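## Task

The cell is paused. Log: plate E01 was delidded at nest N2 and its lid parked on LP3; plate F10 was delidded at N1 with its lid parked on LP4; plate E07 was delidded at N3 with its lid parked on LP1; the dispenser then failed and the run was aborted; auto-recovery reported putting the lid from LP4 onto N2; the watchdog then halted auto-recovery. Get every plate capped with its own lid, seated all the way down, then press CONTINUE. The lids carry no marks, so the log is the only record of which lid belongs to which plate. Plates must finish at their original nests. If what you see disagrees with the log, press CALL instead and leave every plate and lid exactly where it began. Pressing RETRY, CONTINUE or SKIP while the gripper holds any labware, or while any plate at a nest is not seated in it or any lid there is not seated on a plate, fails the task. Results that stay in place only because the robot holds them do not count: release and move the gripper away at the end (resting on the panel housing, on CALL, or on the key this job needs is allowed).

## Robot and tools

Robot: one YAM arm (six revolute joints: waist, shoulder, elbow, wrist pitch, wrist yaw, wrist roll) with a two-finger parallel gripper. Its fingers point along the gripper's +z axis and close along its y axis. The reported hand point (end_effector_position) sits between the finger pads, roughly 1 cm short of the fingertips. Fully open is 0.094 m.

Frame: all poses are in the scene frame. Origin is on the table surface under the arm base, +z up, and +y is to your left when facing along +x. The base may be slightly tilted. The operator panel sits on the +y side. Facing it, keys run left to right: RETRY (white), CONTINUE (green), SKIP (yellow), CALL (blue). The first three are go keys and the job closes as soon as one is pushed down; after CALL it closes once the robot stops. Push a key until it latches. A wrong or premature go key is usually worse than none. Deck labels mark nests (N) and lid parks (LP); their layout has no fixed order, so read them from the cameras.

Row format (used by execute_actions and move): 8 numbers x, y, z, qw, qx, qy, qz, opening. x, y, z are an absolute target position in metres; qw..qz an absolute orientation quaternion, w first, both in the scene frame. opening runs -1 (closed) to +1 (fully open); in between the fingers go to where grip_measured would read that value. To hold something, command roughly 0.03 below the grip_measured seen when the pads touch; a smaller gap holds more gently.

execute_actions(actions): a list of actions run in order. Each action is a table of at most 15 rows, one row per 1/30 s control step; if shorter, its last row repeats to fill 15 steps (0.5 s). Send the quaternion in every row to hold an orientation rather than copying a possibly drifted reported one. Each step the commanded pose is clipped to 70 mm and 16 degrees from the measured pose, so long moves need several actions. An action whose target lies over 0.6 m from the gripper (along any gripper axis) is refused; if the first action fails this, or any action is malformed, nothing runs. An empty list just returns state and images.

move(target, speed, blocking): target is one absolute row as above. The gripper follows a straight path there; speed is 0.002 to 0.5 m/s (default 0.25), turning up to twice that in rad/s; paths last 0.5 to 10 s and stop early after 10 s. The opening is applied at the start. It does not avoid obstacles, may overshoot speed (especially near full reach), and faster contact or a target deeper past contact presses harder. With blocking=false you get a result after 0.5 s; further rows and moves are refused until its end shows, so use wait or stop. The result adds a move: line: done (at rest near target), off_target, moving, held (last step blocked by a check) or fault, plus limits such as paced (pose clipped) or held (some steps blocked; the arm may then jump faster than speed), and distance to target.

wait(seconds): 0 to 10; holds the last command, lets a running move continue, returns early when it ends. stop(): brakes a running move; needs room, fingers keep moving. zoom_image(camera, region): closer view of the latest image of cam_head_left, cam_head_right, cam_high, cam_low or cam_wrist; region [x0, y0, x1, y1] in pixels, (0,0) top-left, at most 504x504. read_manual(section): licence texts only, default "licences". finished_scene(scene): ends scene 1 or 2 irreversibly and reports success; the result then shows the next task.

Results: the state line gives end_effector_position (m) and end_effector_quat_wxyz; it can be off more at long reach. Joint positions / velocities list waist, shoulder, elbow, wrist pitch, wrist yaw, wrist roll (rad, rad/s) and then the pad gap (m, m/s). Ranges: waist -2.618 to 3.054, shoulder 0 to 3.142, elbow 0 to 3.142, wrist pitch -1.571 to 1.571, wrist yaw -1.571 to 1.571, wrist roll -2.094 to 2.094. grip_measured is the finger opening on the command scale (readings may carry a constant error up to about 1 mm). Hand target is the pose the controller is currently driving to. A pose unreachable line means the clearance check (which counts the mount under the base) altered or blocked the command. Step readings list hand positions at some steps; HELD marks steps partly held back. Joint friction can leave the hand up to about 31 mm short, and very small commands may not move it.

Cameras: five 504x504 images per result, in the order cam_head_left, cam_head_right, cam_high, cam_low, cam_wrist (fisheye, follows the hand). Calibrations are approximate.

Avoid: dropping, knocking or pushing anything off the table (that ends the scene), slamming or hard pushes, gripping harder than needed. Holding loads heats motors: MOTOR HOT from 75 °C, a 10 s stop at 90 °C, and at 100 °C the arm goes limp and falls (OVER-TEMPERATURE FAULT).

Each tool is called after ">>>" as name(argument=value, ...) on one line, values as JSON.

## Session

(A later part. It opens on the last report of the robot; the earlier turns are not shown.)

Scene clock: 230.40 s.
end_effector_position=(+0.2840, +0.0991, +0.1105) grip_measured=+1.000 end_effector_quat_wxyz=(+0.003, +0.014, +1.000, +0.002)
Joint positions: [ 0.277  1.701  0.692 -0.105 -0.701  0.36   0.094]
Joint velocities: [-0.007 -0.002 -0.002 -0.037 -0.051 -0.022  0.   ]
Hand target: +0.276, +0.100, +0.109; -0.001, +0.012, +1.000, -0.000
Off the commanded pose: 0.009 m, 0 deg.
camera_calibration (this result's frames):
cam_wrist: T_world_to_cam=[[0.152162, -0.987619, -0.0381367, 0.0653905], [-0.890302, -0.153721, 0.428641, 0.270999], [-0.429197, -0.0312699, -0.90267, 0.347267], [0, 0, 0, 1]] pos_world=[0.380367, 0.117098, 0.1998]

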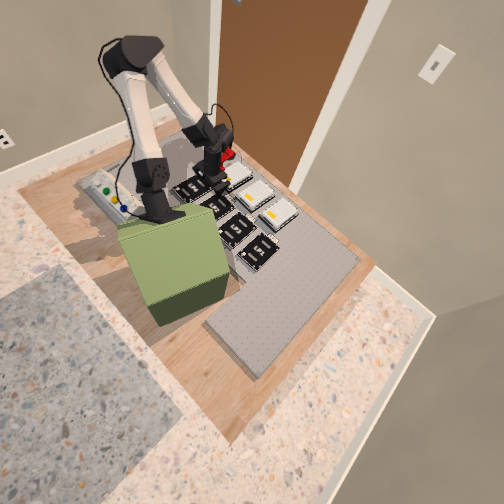

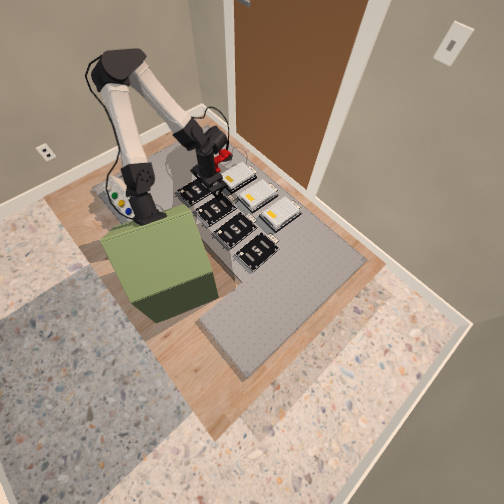

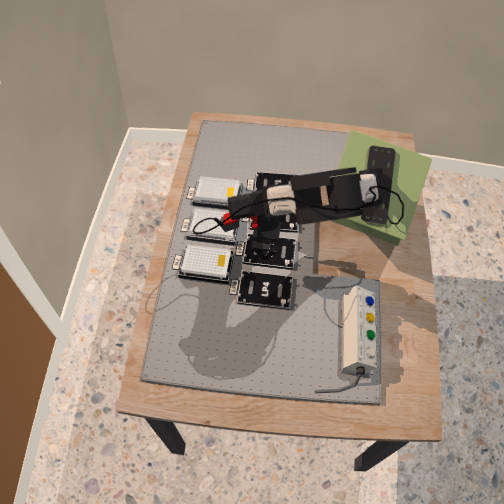

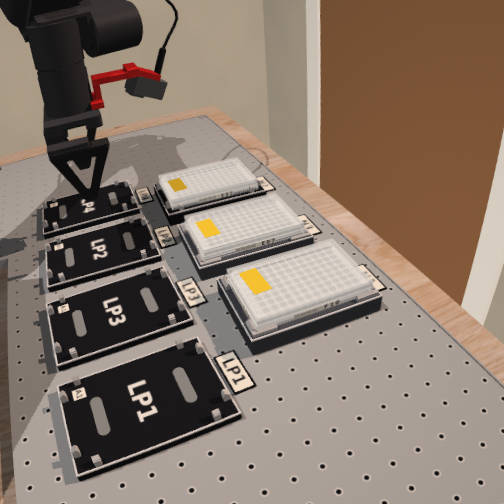

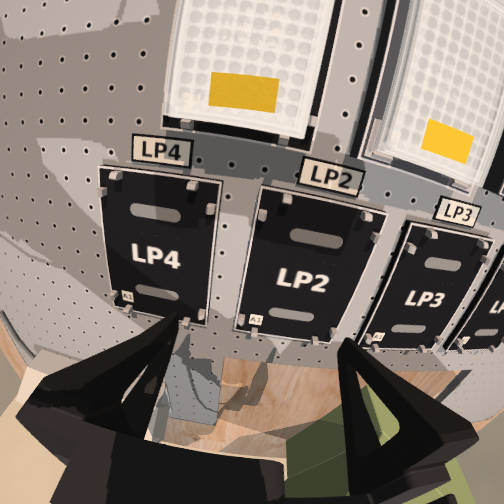

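>>> move(target=[0.25,0.2,0.25,0,-0.3827,0.9239,0,1], speed=0.3)

>>> move(target=[0.03,0.27,0.24,0,-0.7071,0.7071,0,-1], speed=0.3)

Scene clock: 236.93 s.
end_effector_position=(+0.2435, +0.1957, +0.2432) grip_measured=+1.000 end_effector_quat_wxyz=(-0.011, -0.377, +0.926, +0.000)
Joint positions: [ 0.249  1.149  0.903 -0.926 -0.71  -0.499  0.094]
Joint velocities: [-0.002  0.007 -0.002 -0.022 -0.037 -0.051  0.   ]
Hand target: +0.249, +0.201, +0.251; +0.000, -0.383, +0.924, -0.000
Off the commanded pose: 0.010 m, 1 deg.
move: done
camera_calibration (this result's frames):
cam_wrist: T_world_to_cam=[[0.814639, -0.578003, -0.047707, -0.0671338], [-0.499087, -0.740555, 0.449989, 0.207283], [-0.295425, -0.342769, -0.891759, 0.478456], [0, 0, 0, 1]] pos_world=[0.29949, 0.278701, 0.33019]

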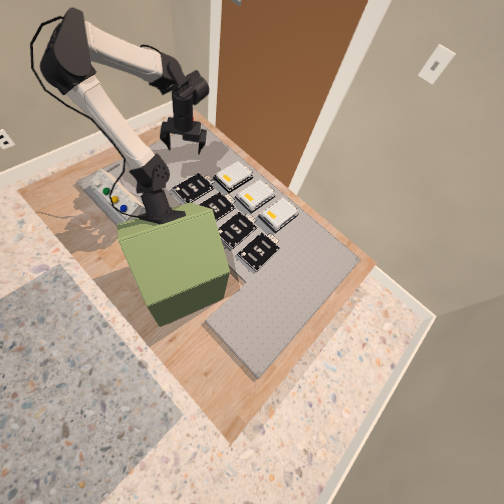

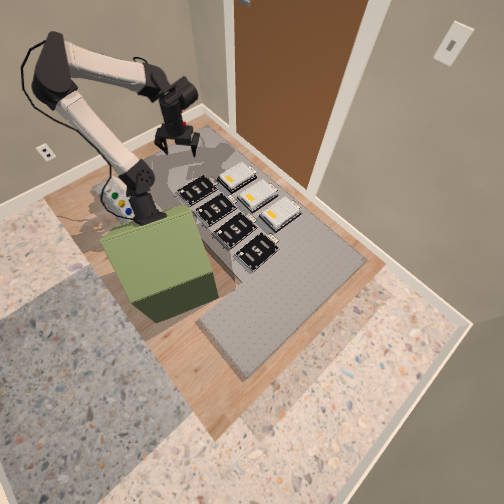

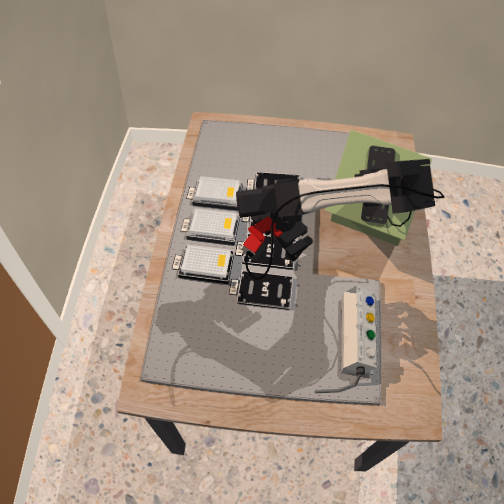

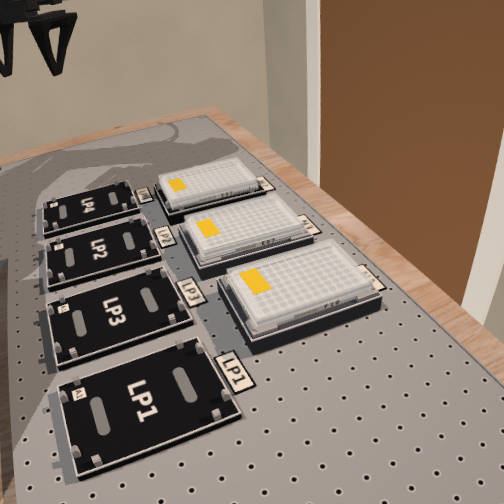

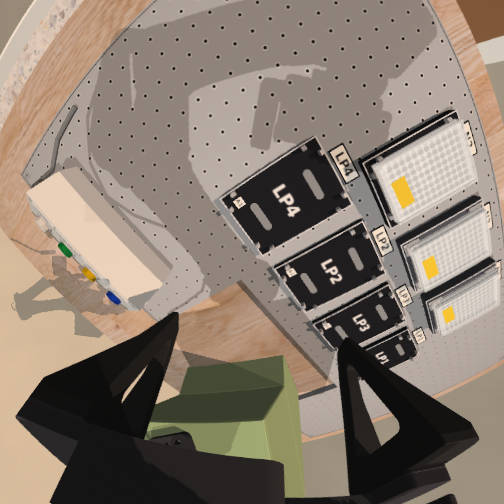

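Scene clock: 239.10 s.
end_effector_position=(+0.0331, +0.2739, +0.2427) grip_measured=-0.982 end_effector_quat_wxyz=(-0.009, +0.705, -0.709, -0.006)
Joint positions: [ 1.923  0.637  0.678 -0.858  0.395  0.083  0.001]
Joint velocities: [-0.002  0.007 -0.002 -0.037 -0.007 -0.051  0.   ]
Hand target: +0.031, +0.271, +0.240; -0.003, +0.709, -0.705, +0.002
Off the commanded pose: 0.006 m, 1 deg.
move: done
camera_calibration (this result's frames):
cam_wrist: T_world_to_cam=[[0.984334, 0.174063, -0.0280774, -0.066977], [0.169865, -0.893561, 0.415566, 0.188562], [0.0472459, -0.413825, -0.90913, 0.454993], [0, 0, 0, 1]] pos_world=[0.0124011, 0.368437, 0.333407]

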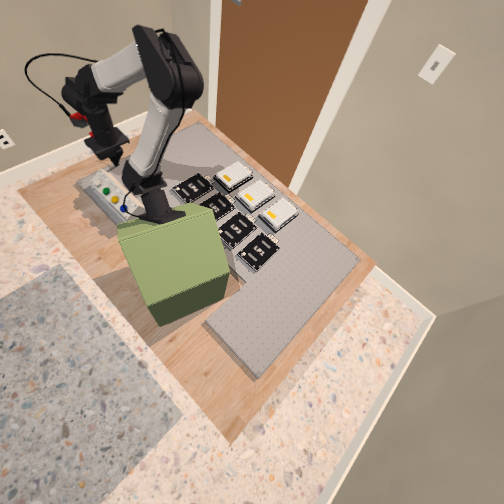

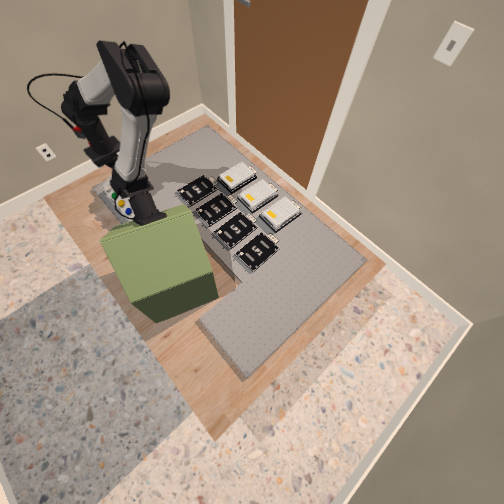

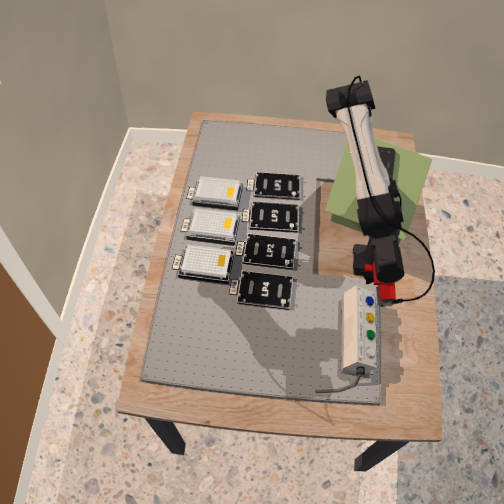

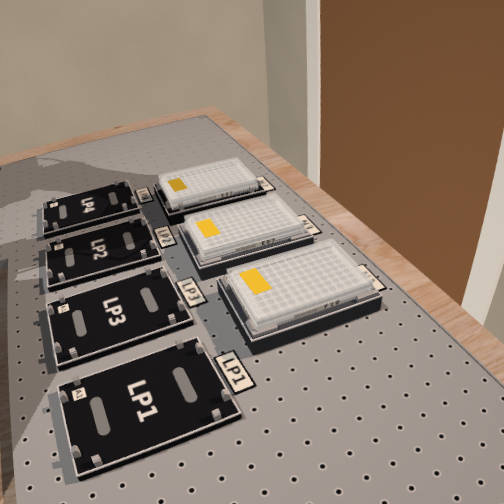

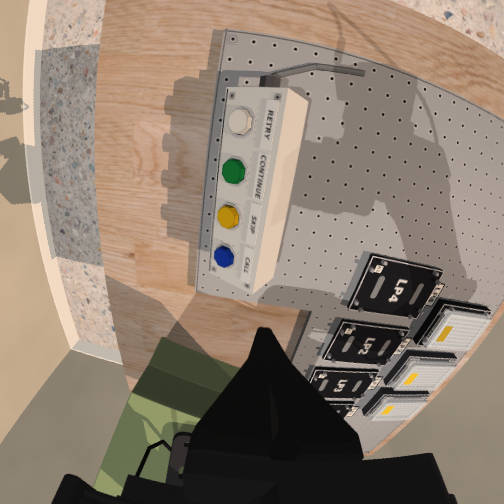

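>>> move(target=[-0.06,0.27,0.17,0,-0.7071,0.7071,0,-1], speed=0.3)

Scene clock: 241.23 s.
end_effector_position=(-0.0590, +0.2795, +0.1746) grip_measured=-0.982 end_effector_quat_wxyz=(-0.003, +0.703, -0.711, -0.010)
Joint positions: [ 2.234  1.086  0.592 -0.452  0.578  0.359  0.001]
Joint velocities: [-0.007 -0.007 -0.012 -0.051  0.022 -0.051  0.   ]
Hand target: -0.060, +0.271, +0.169; -0.001, +0.707, -0.707, -0.000
Off the commanded pose: 0.011 m, 1 deg.
move: off_target
camera_calibration (this result's frames):
cam_wrist: T_world_to_cam=[[0.984578, 0.169558, -0.0430824, 0.0247386], [0.171965, -0.892732, 0.416482, 0.237195], [0.0321567, -0.417468, -0.908123, 0.399655], [0, 0, 0, 1]] pos_world=[-0.0779978, 0.3744, 0.265214]

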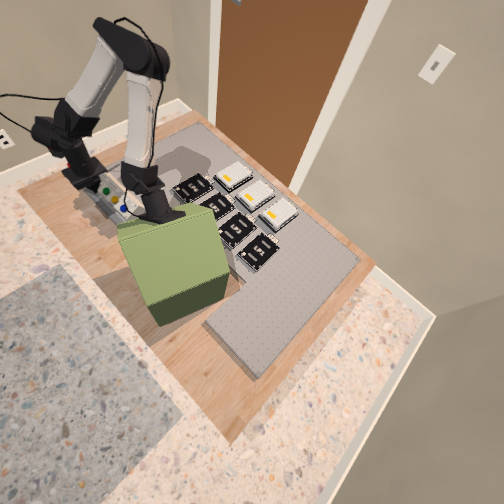

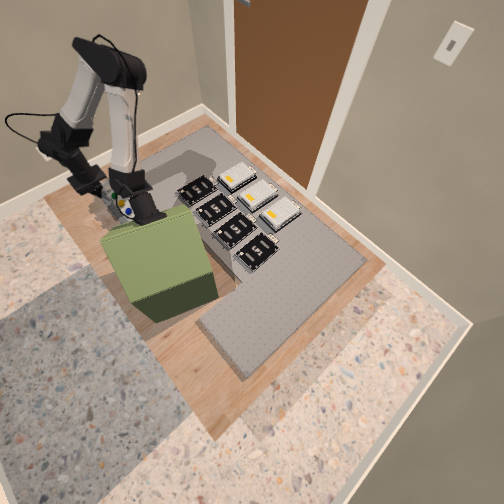

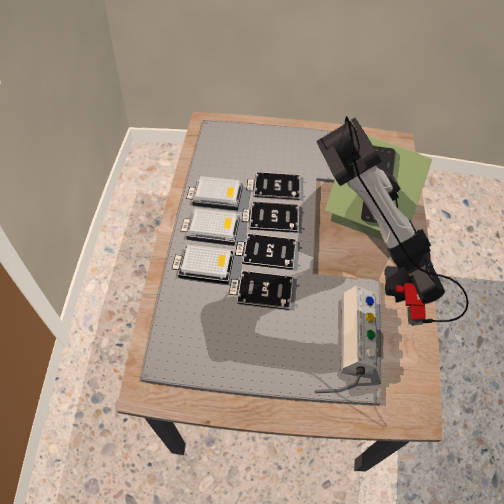

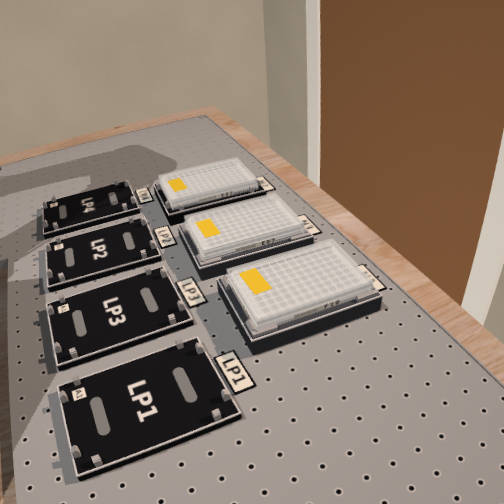

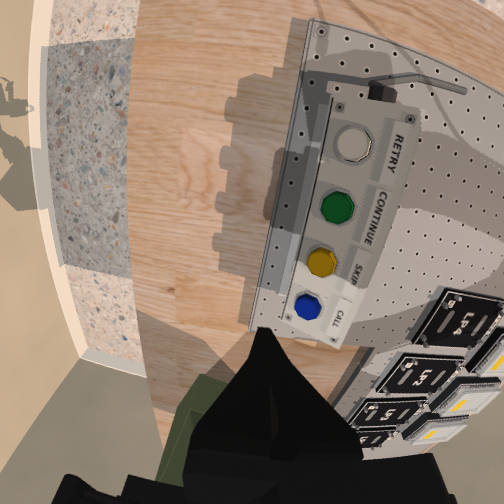

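>>> zoom_image(camera="cam_wrist", region=[230, 60, 450, 360])

Region (230, 60, 450, 360) of cam_wrist's 504x504 image, scaled by 1.680, with more detail than that image has; it fills the left 370 columns of this view, and the rest is white.

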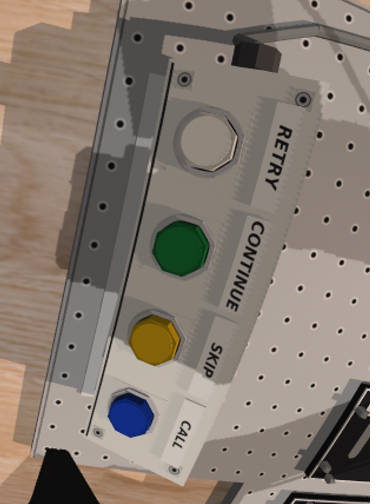

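>>> move(target=[-0.04,0.336,0.125,0.1228,-0.6964,0.6964,-0.1228,-1], speed=0.15)

Scene clock: 246.63 s.
end_effector_position=(-0.0437, +0.3310, +0.1274) grip_measured=-0.982 end_effector_quat_wxyz=(-0.117, +0.702, -0.693, +0.114)
Joint positions: [ 2.182  1.513  0.87  -0.443  0.862  0.393  0.001]
Joint velocities: [-0.002 -0.007 -0.007 -0.007  0.007  0.007  0.001]
Hand target: -0.040, +0.336, +0.125; -0.122, +0.697, -0.696, +0.123
Off the commanded pose: 0.007 m, 1 deg.
move: done
camera_calibration (this result's frames):
cam_wrist: T_world_to_cam=[[0.939953, 0.190613, 0.283115, -0.0515903], [0.0386623, -0.88364, 0.466568, 0.284997], [0.339106, -0.427606, -0.83795, 0.385711], [0, 0, 0, 1]] pos_world=[-0.093323, 0.4266, 0.204842]

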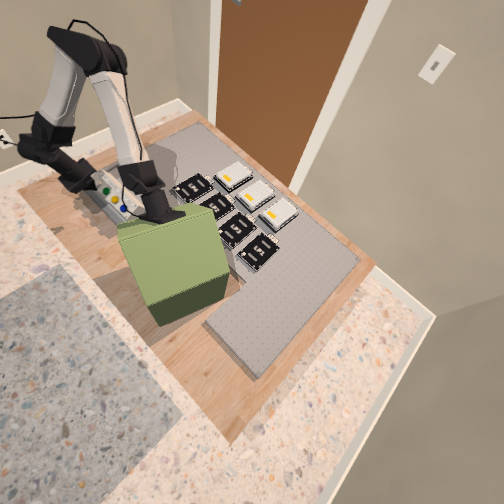

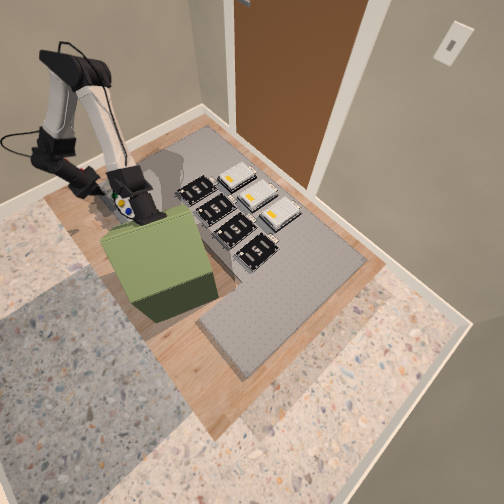

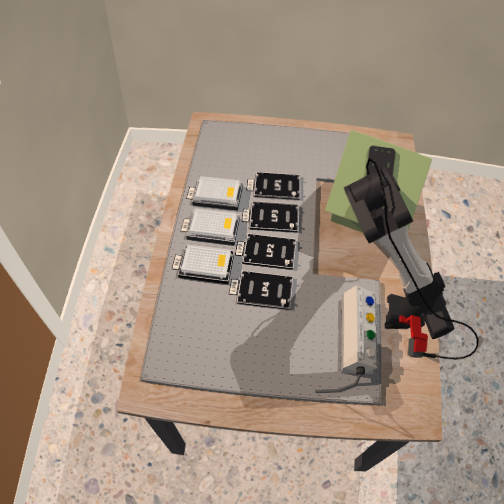

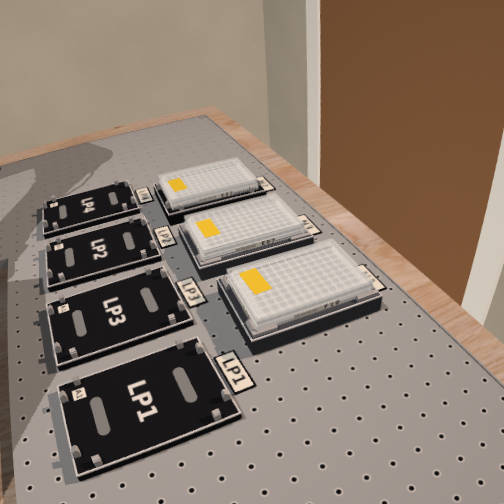

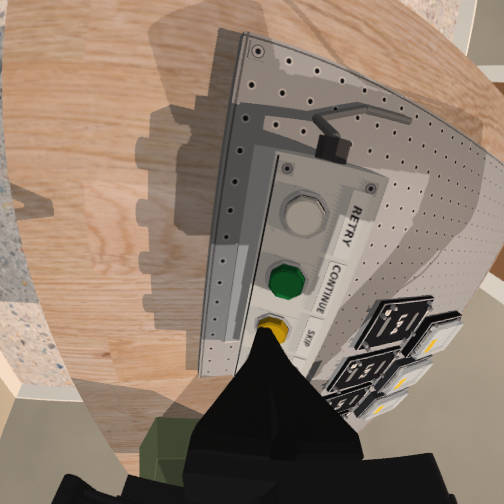

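>>> zoom_image(camera="cam_low", region=[140, 140, 400, 360])

Region (140, 140, 400, 360) of cam_low's 504x504 image, scaled by 1.938, with more detail than that image has; it fills the top 426 rows of this view, and the rest is white.

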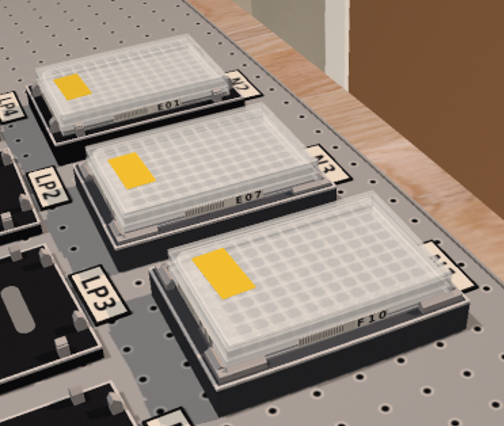

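>>> move(target=[-0.022,0.338,0.099,0.1228,-0.6964,0.6964,-0.1228,-1], speed=0.08)

Scene clock: 248.20 s.
end_effector_position=(-0.0234, +0.3463, +0.1065) grip_measured=-0.982 end_effector_quat_wxyz=(-0.129, +0.692, -0.701, +0.114)
Joint positions: [ 2.079  1.543  0.87  -0.303  0.83   0.28   0.001]
Joint velocities: [-0.007  0.017  0.012 -0.007 -0.022 -0.051 -0.001]
Hand target: -0.022, +0.338, +0.099; -0.122, +0.696, -0.697, +0.123
Off the commanded pose: 0.011 m, 1 deg.
move: off_target
camera_calibration (this result's frames):
cam_wrist: T_world_to_cam=[[0.938868, 0.163266, 0.303102, -0.0604166], [0.0111184, -0.894321, 0.447287, 0.312615], [0.344097, -0.416573, -0.841465, 0.364507], [0, 0, 0, 1]] pos_world=[-0.0721785, 0.441286, 0.185203]

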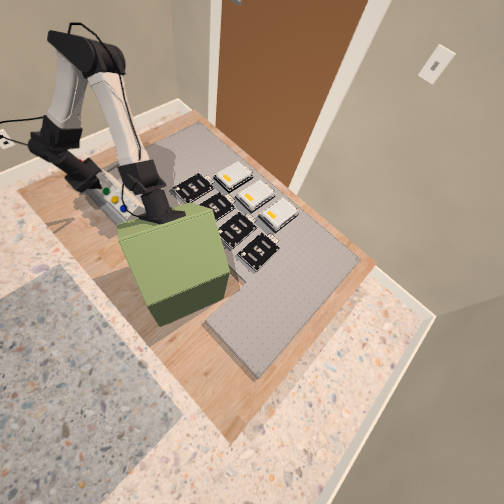

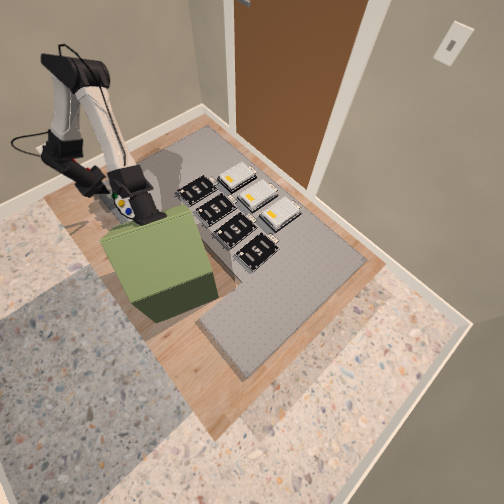

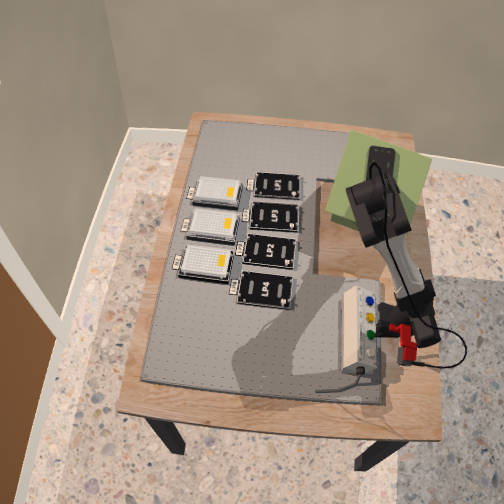

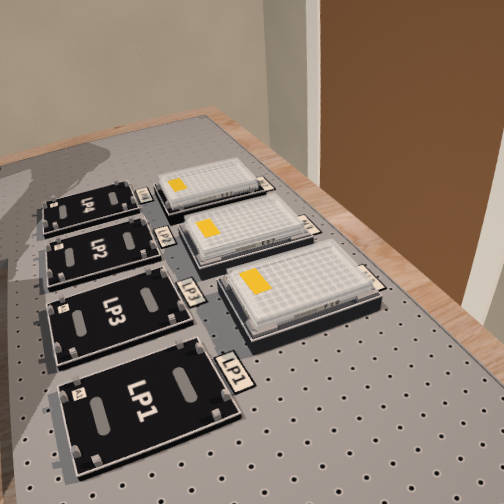

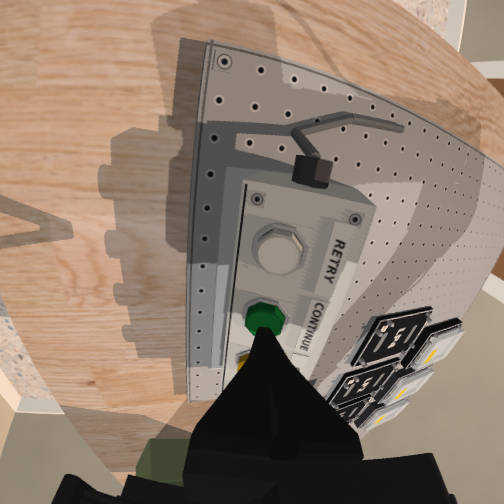

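>>> execute_actions(actions=[[[-0.024,0.318,0.104,0.1228,-0.6964,0.6964,-0.1228,-1],[-0.024,0.318,0.104,0.1228,-0.6964,0.6964,-0.1228,-1],[-0.024,0.318,0.104,0.1228,-0.6964,0.6964,-0.1228,-1],[-0.024,0.336,0.104,0.1228,-0.6964,0.6964,-0.1228,-1]]])

Scene clock: 249.43 s.
end_effector_position=(-0.0214, +0.3301, +0.1035) grip_measured=-0.982 end_effector_quat_wxyz=(-0.122, +0.697, -0.695, +0.126)
Joint positions: [ 2.079  1.542  0.83  -0.302  0.83   0.288  0.001]
Joint velocities: [-0.002  0.007  0.007  0.051  0.022 -0.007  0.001]
Hand target: -0.024, +0.336, +0.104; -0.123, +0.696, -0.696, +0.122
Off the commanded pose: 0.006 m, 0 deg.
Step readings (end_effector_position):
0: (-0.0236, +0.3467, +0.1065)
1: (-0.0235, +0.3452, +0.1059)
2: (-0.0230, +0.3413, +0.1051)
4: (-0.0216, +0.3315, +0.1037)
8: (-0.0214, +0.3301, +0.1035)
15: end_effector_position above
camera_calibration (this result's frames):
cam_wrist: T_world_to_cam=[[0.934833, 0.181804, 0.305016, -0.0650876], [0.0165829, -0.880403, 0.473937, 0.292239], [0.3547, -0.437994, -0.826044, 0.360222], [0, 0, 0, 1]] pos_world=[-0.071771, 0.426896, 0.17891]

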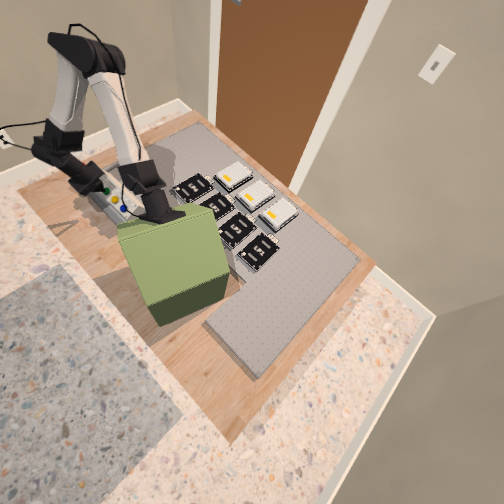

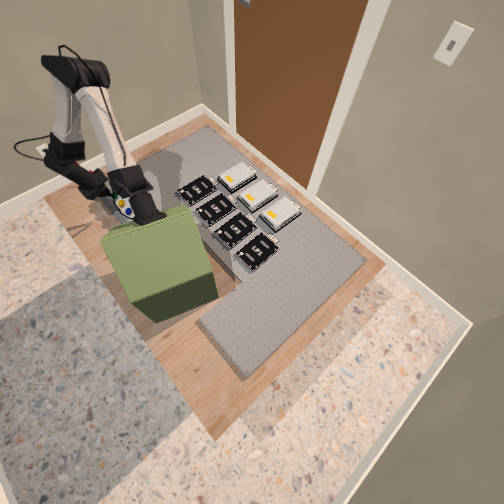

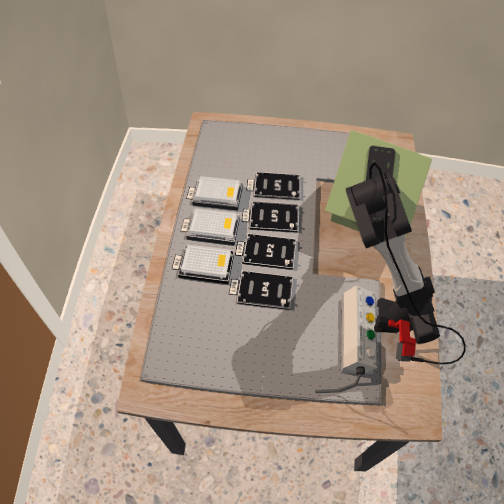

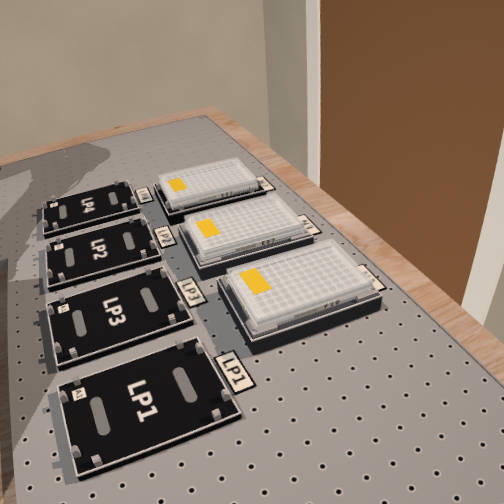

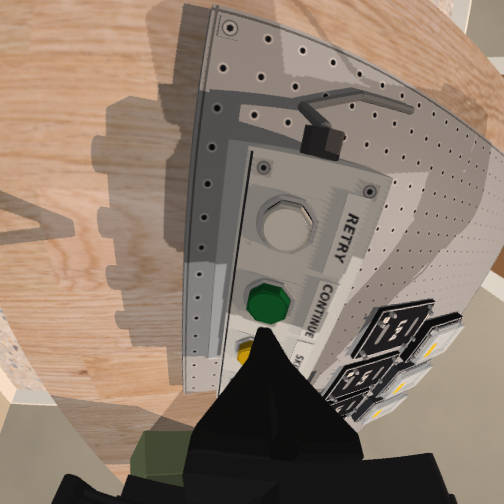

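>>> execute_actions(actions=[[[-0.008,0.333,0.080,0.1228,-0.6964,0.6964,-0.1228,-1]]])

Scene clock: 249.87 s.
end_effector_position=(-0.0119, +0.3456, +0.0900) grip_measured=-0.983 end_effector_quat_wxyz=(-0.131, +0.692, -0.702, +0.109)
Joint positions: [ 2.017  1.561  0.83  -0.177  0.791  0.199  0.001]
Joint velocities: [ 0.007  0.007  0.027 -0.007 -0.007  0.007 -0.001]
Step readings (end_effector_position):
0: (-0.0214, +0.3301, +0.1035)
1: (-0.0205, +0.3313, +0.1018)
2: (-0.0173, +0.3336, +0.0986)
4: (-0.0093, +0.3356, +0.0928)
5: (-0.0092, +0.3361, +0.0920)
camera_calibration (this result's frames):
cam_wrist: T_world_to_cam=[[0.940006, 0.161005, 0.300777, -0.0650691], [0.0136008, -0.898617, 0.438523, 0.321569], [0.340888, -0.408123, -0.846895, 0.343851], [0, 0, 0, 1]] pos_world=[-0.0604228, 0.439778, 0.169762]
The task's run has ended: the event that ends the task has happened. This ends this scene only. If you have not yet called finished_scene for this scene, call it to go on to the next scene.

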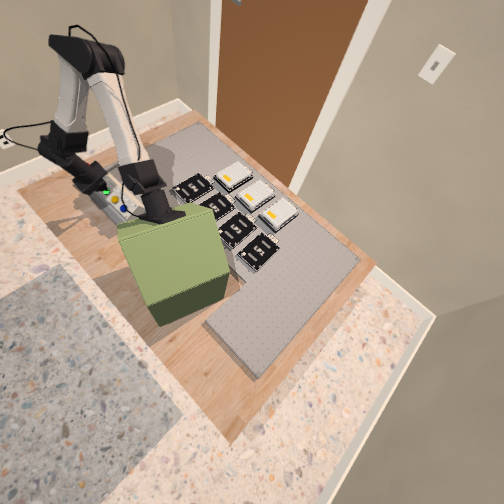

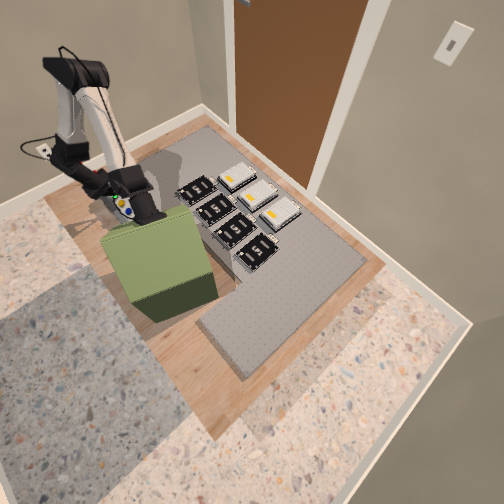

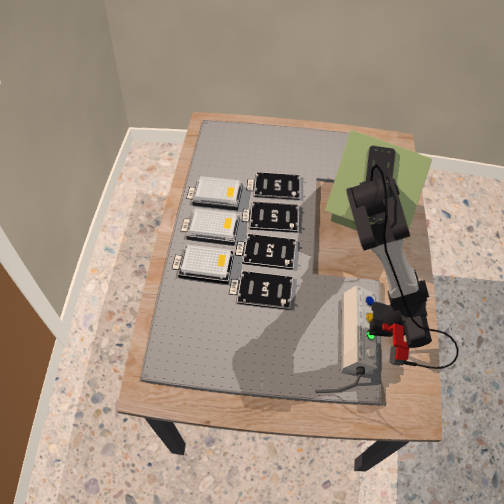

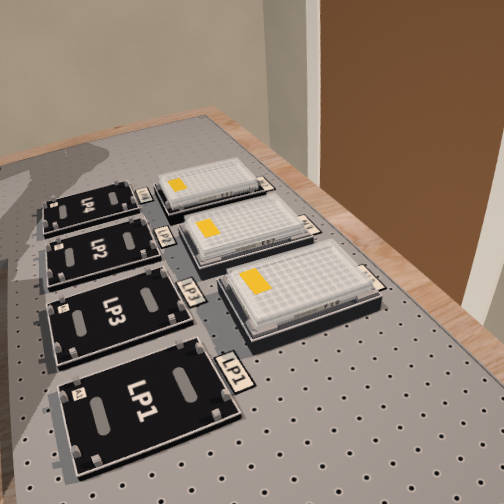

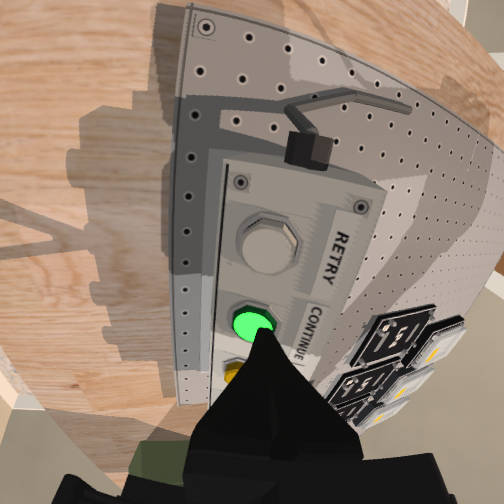

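Green lit.

>>> finished_scene(scene=1)

The scene is finished: the task was done.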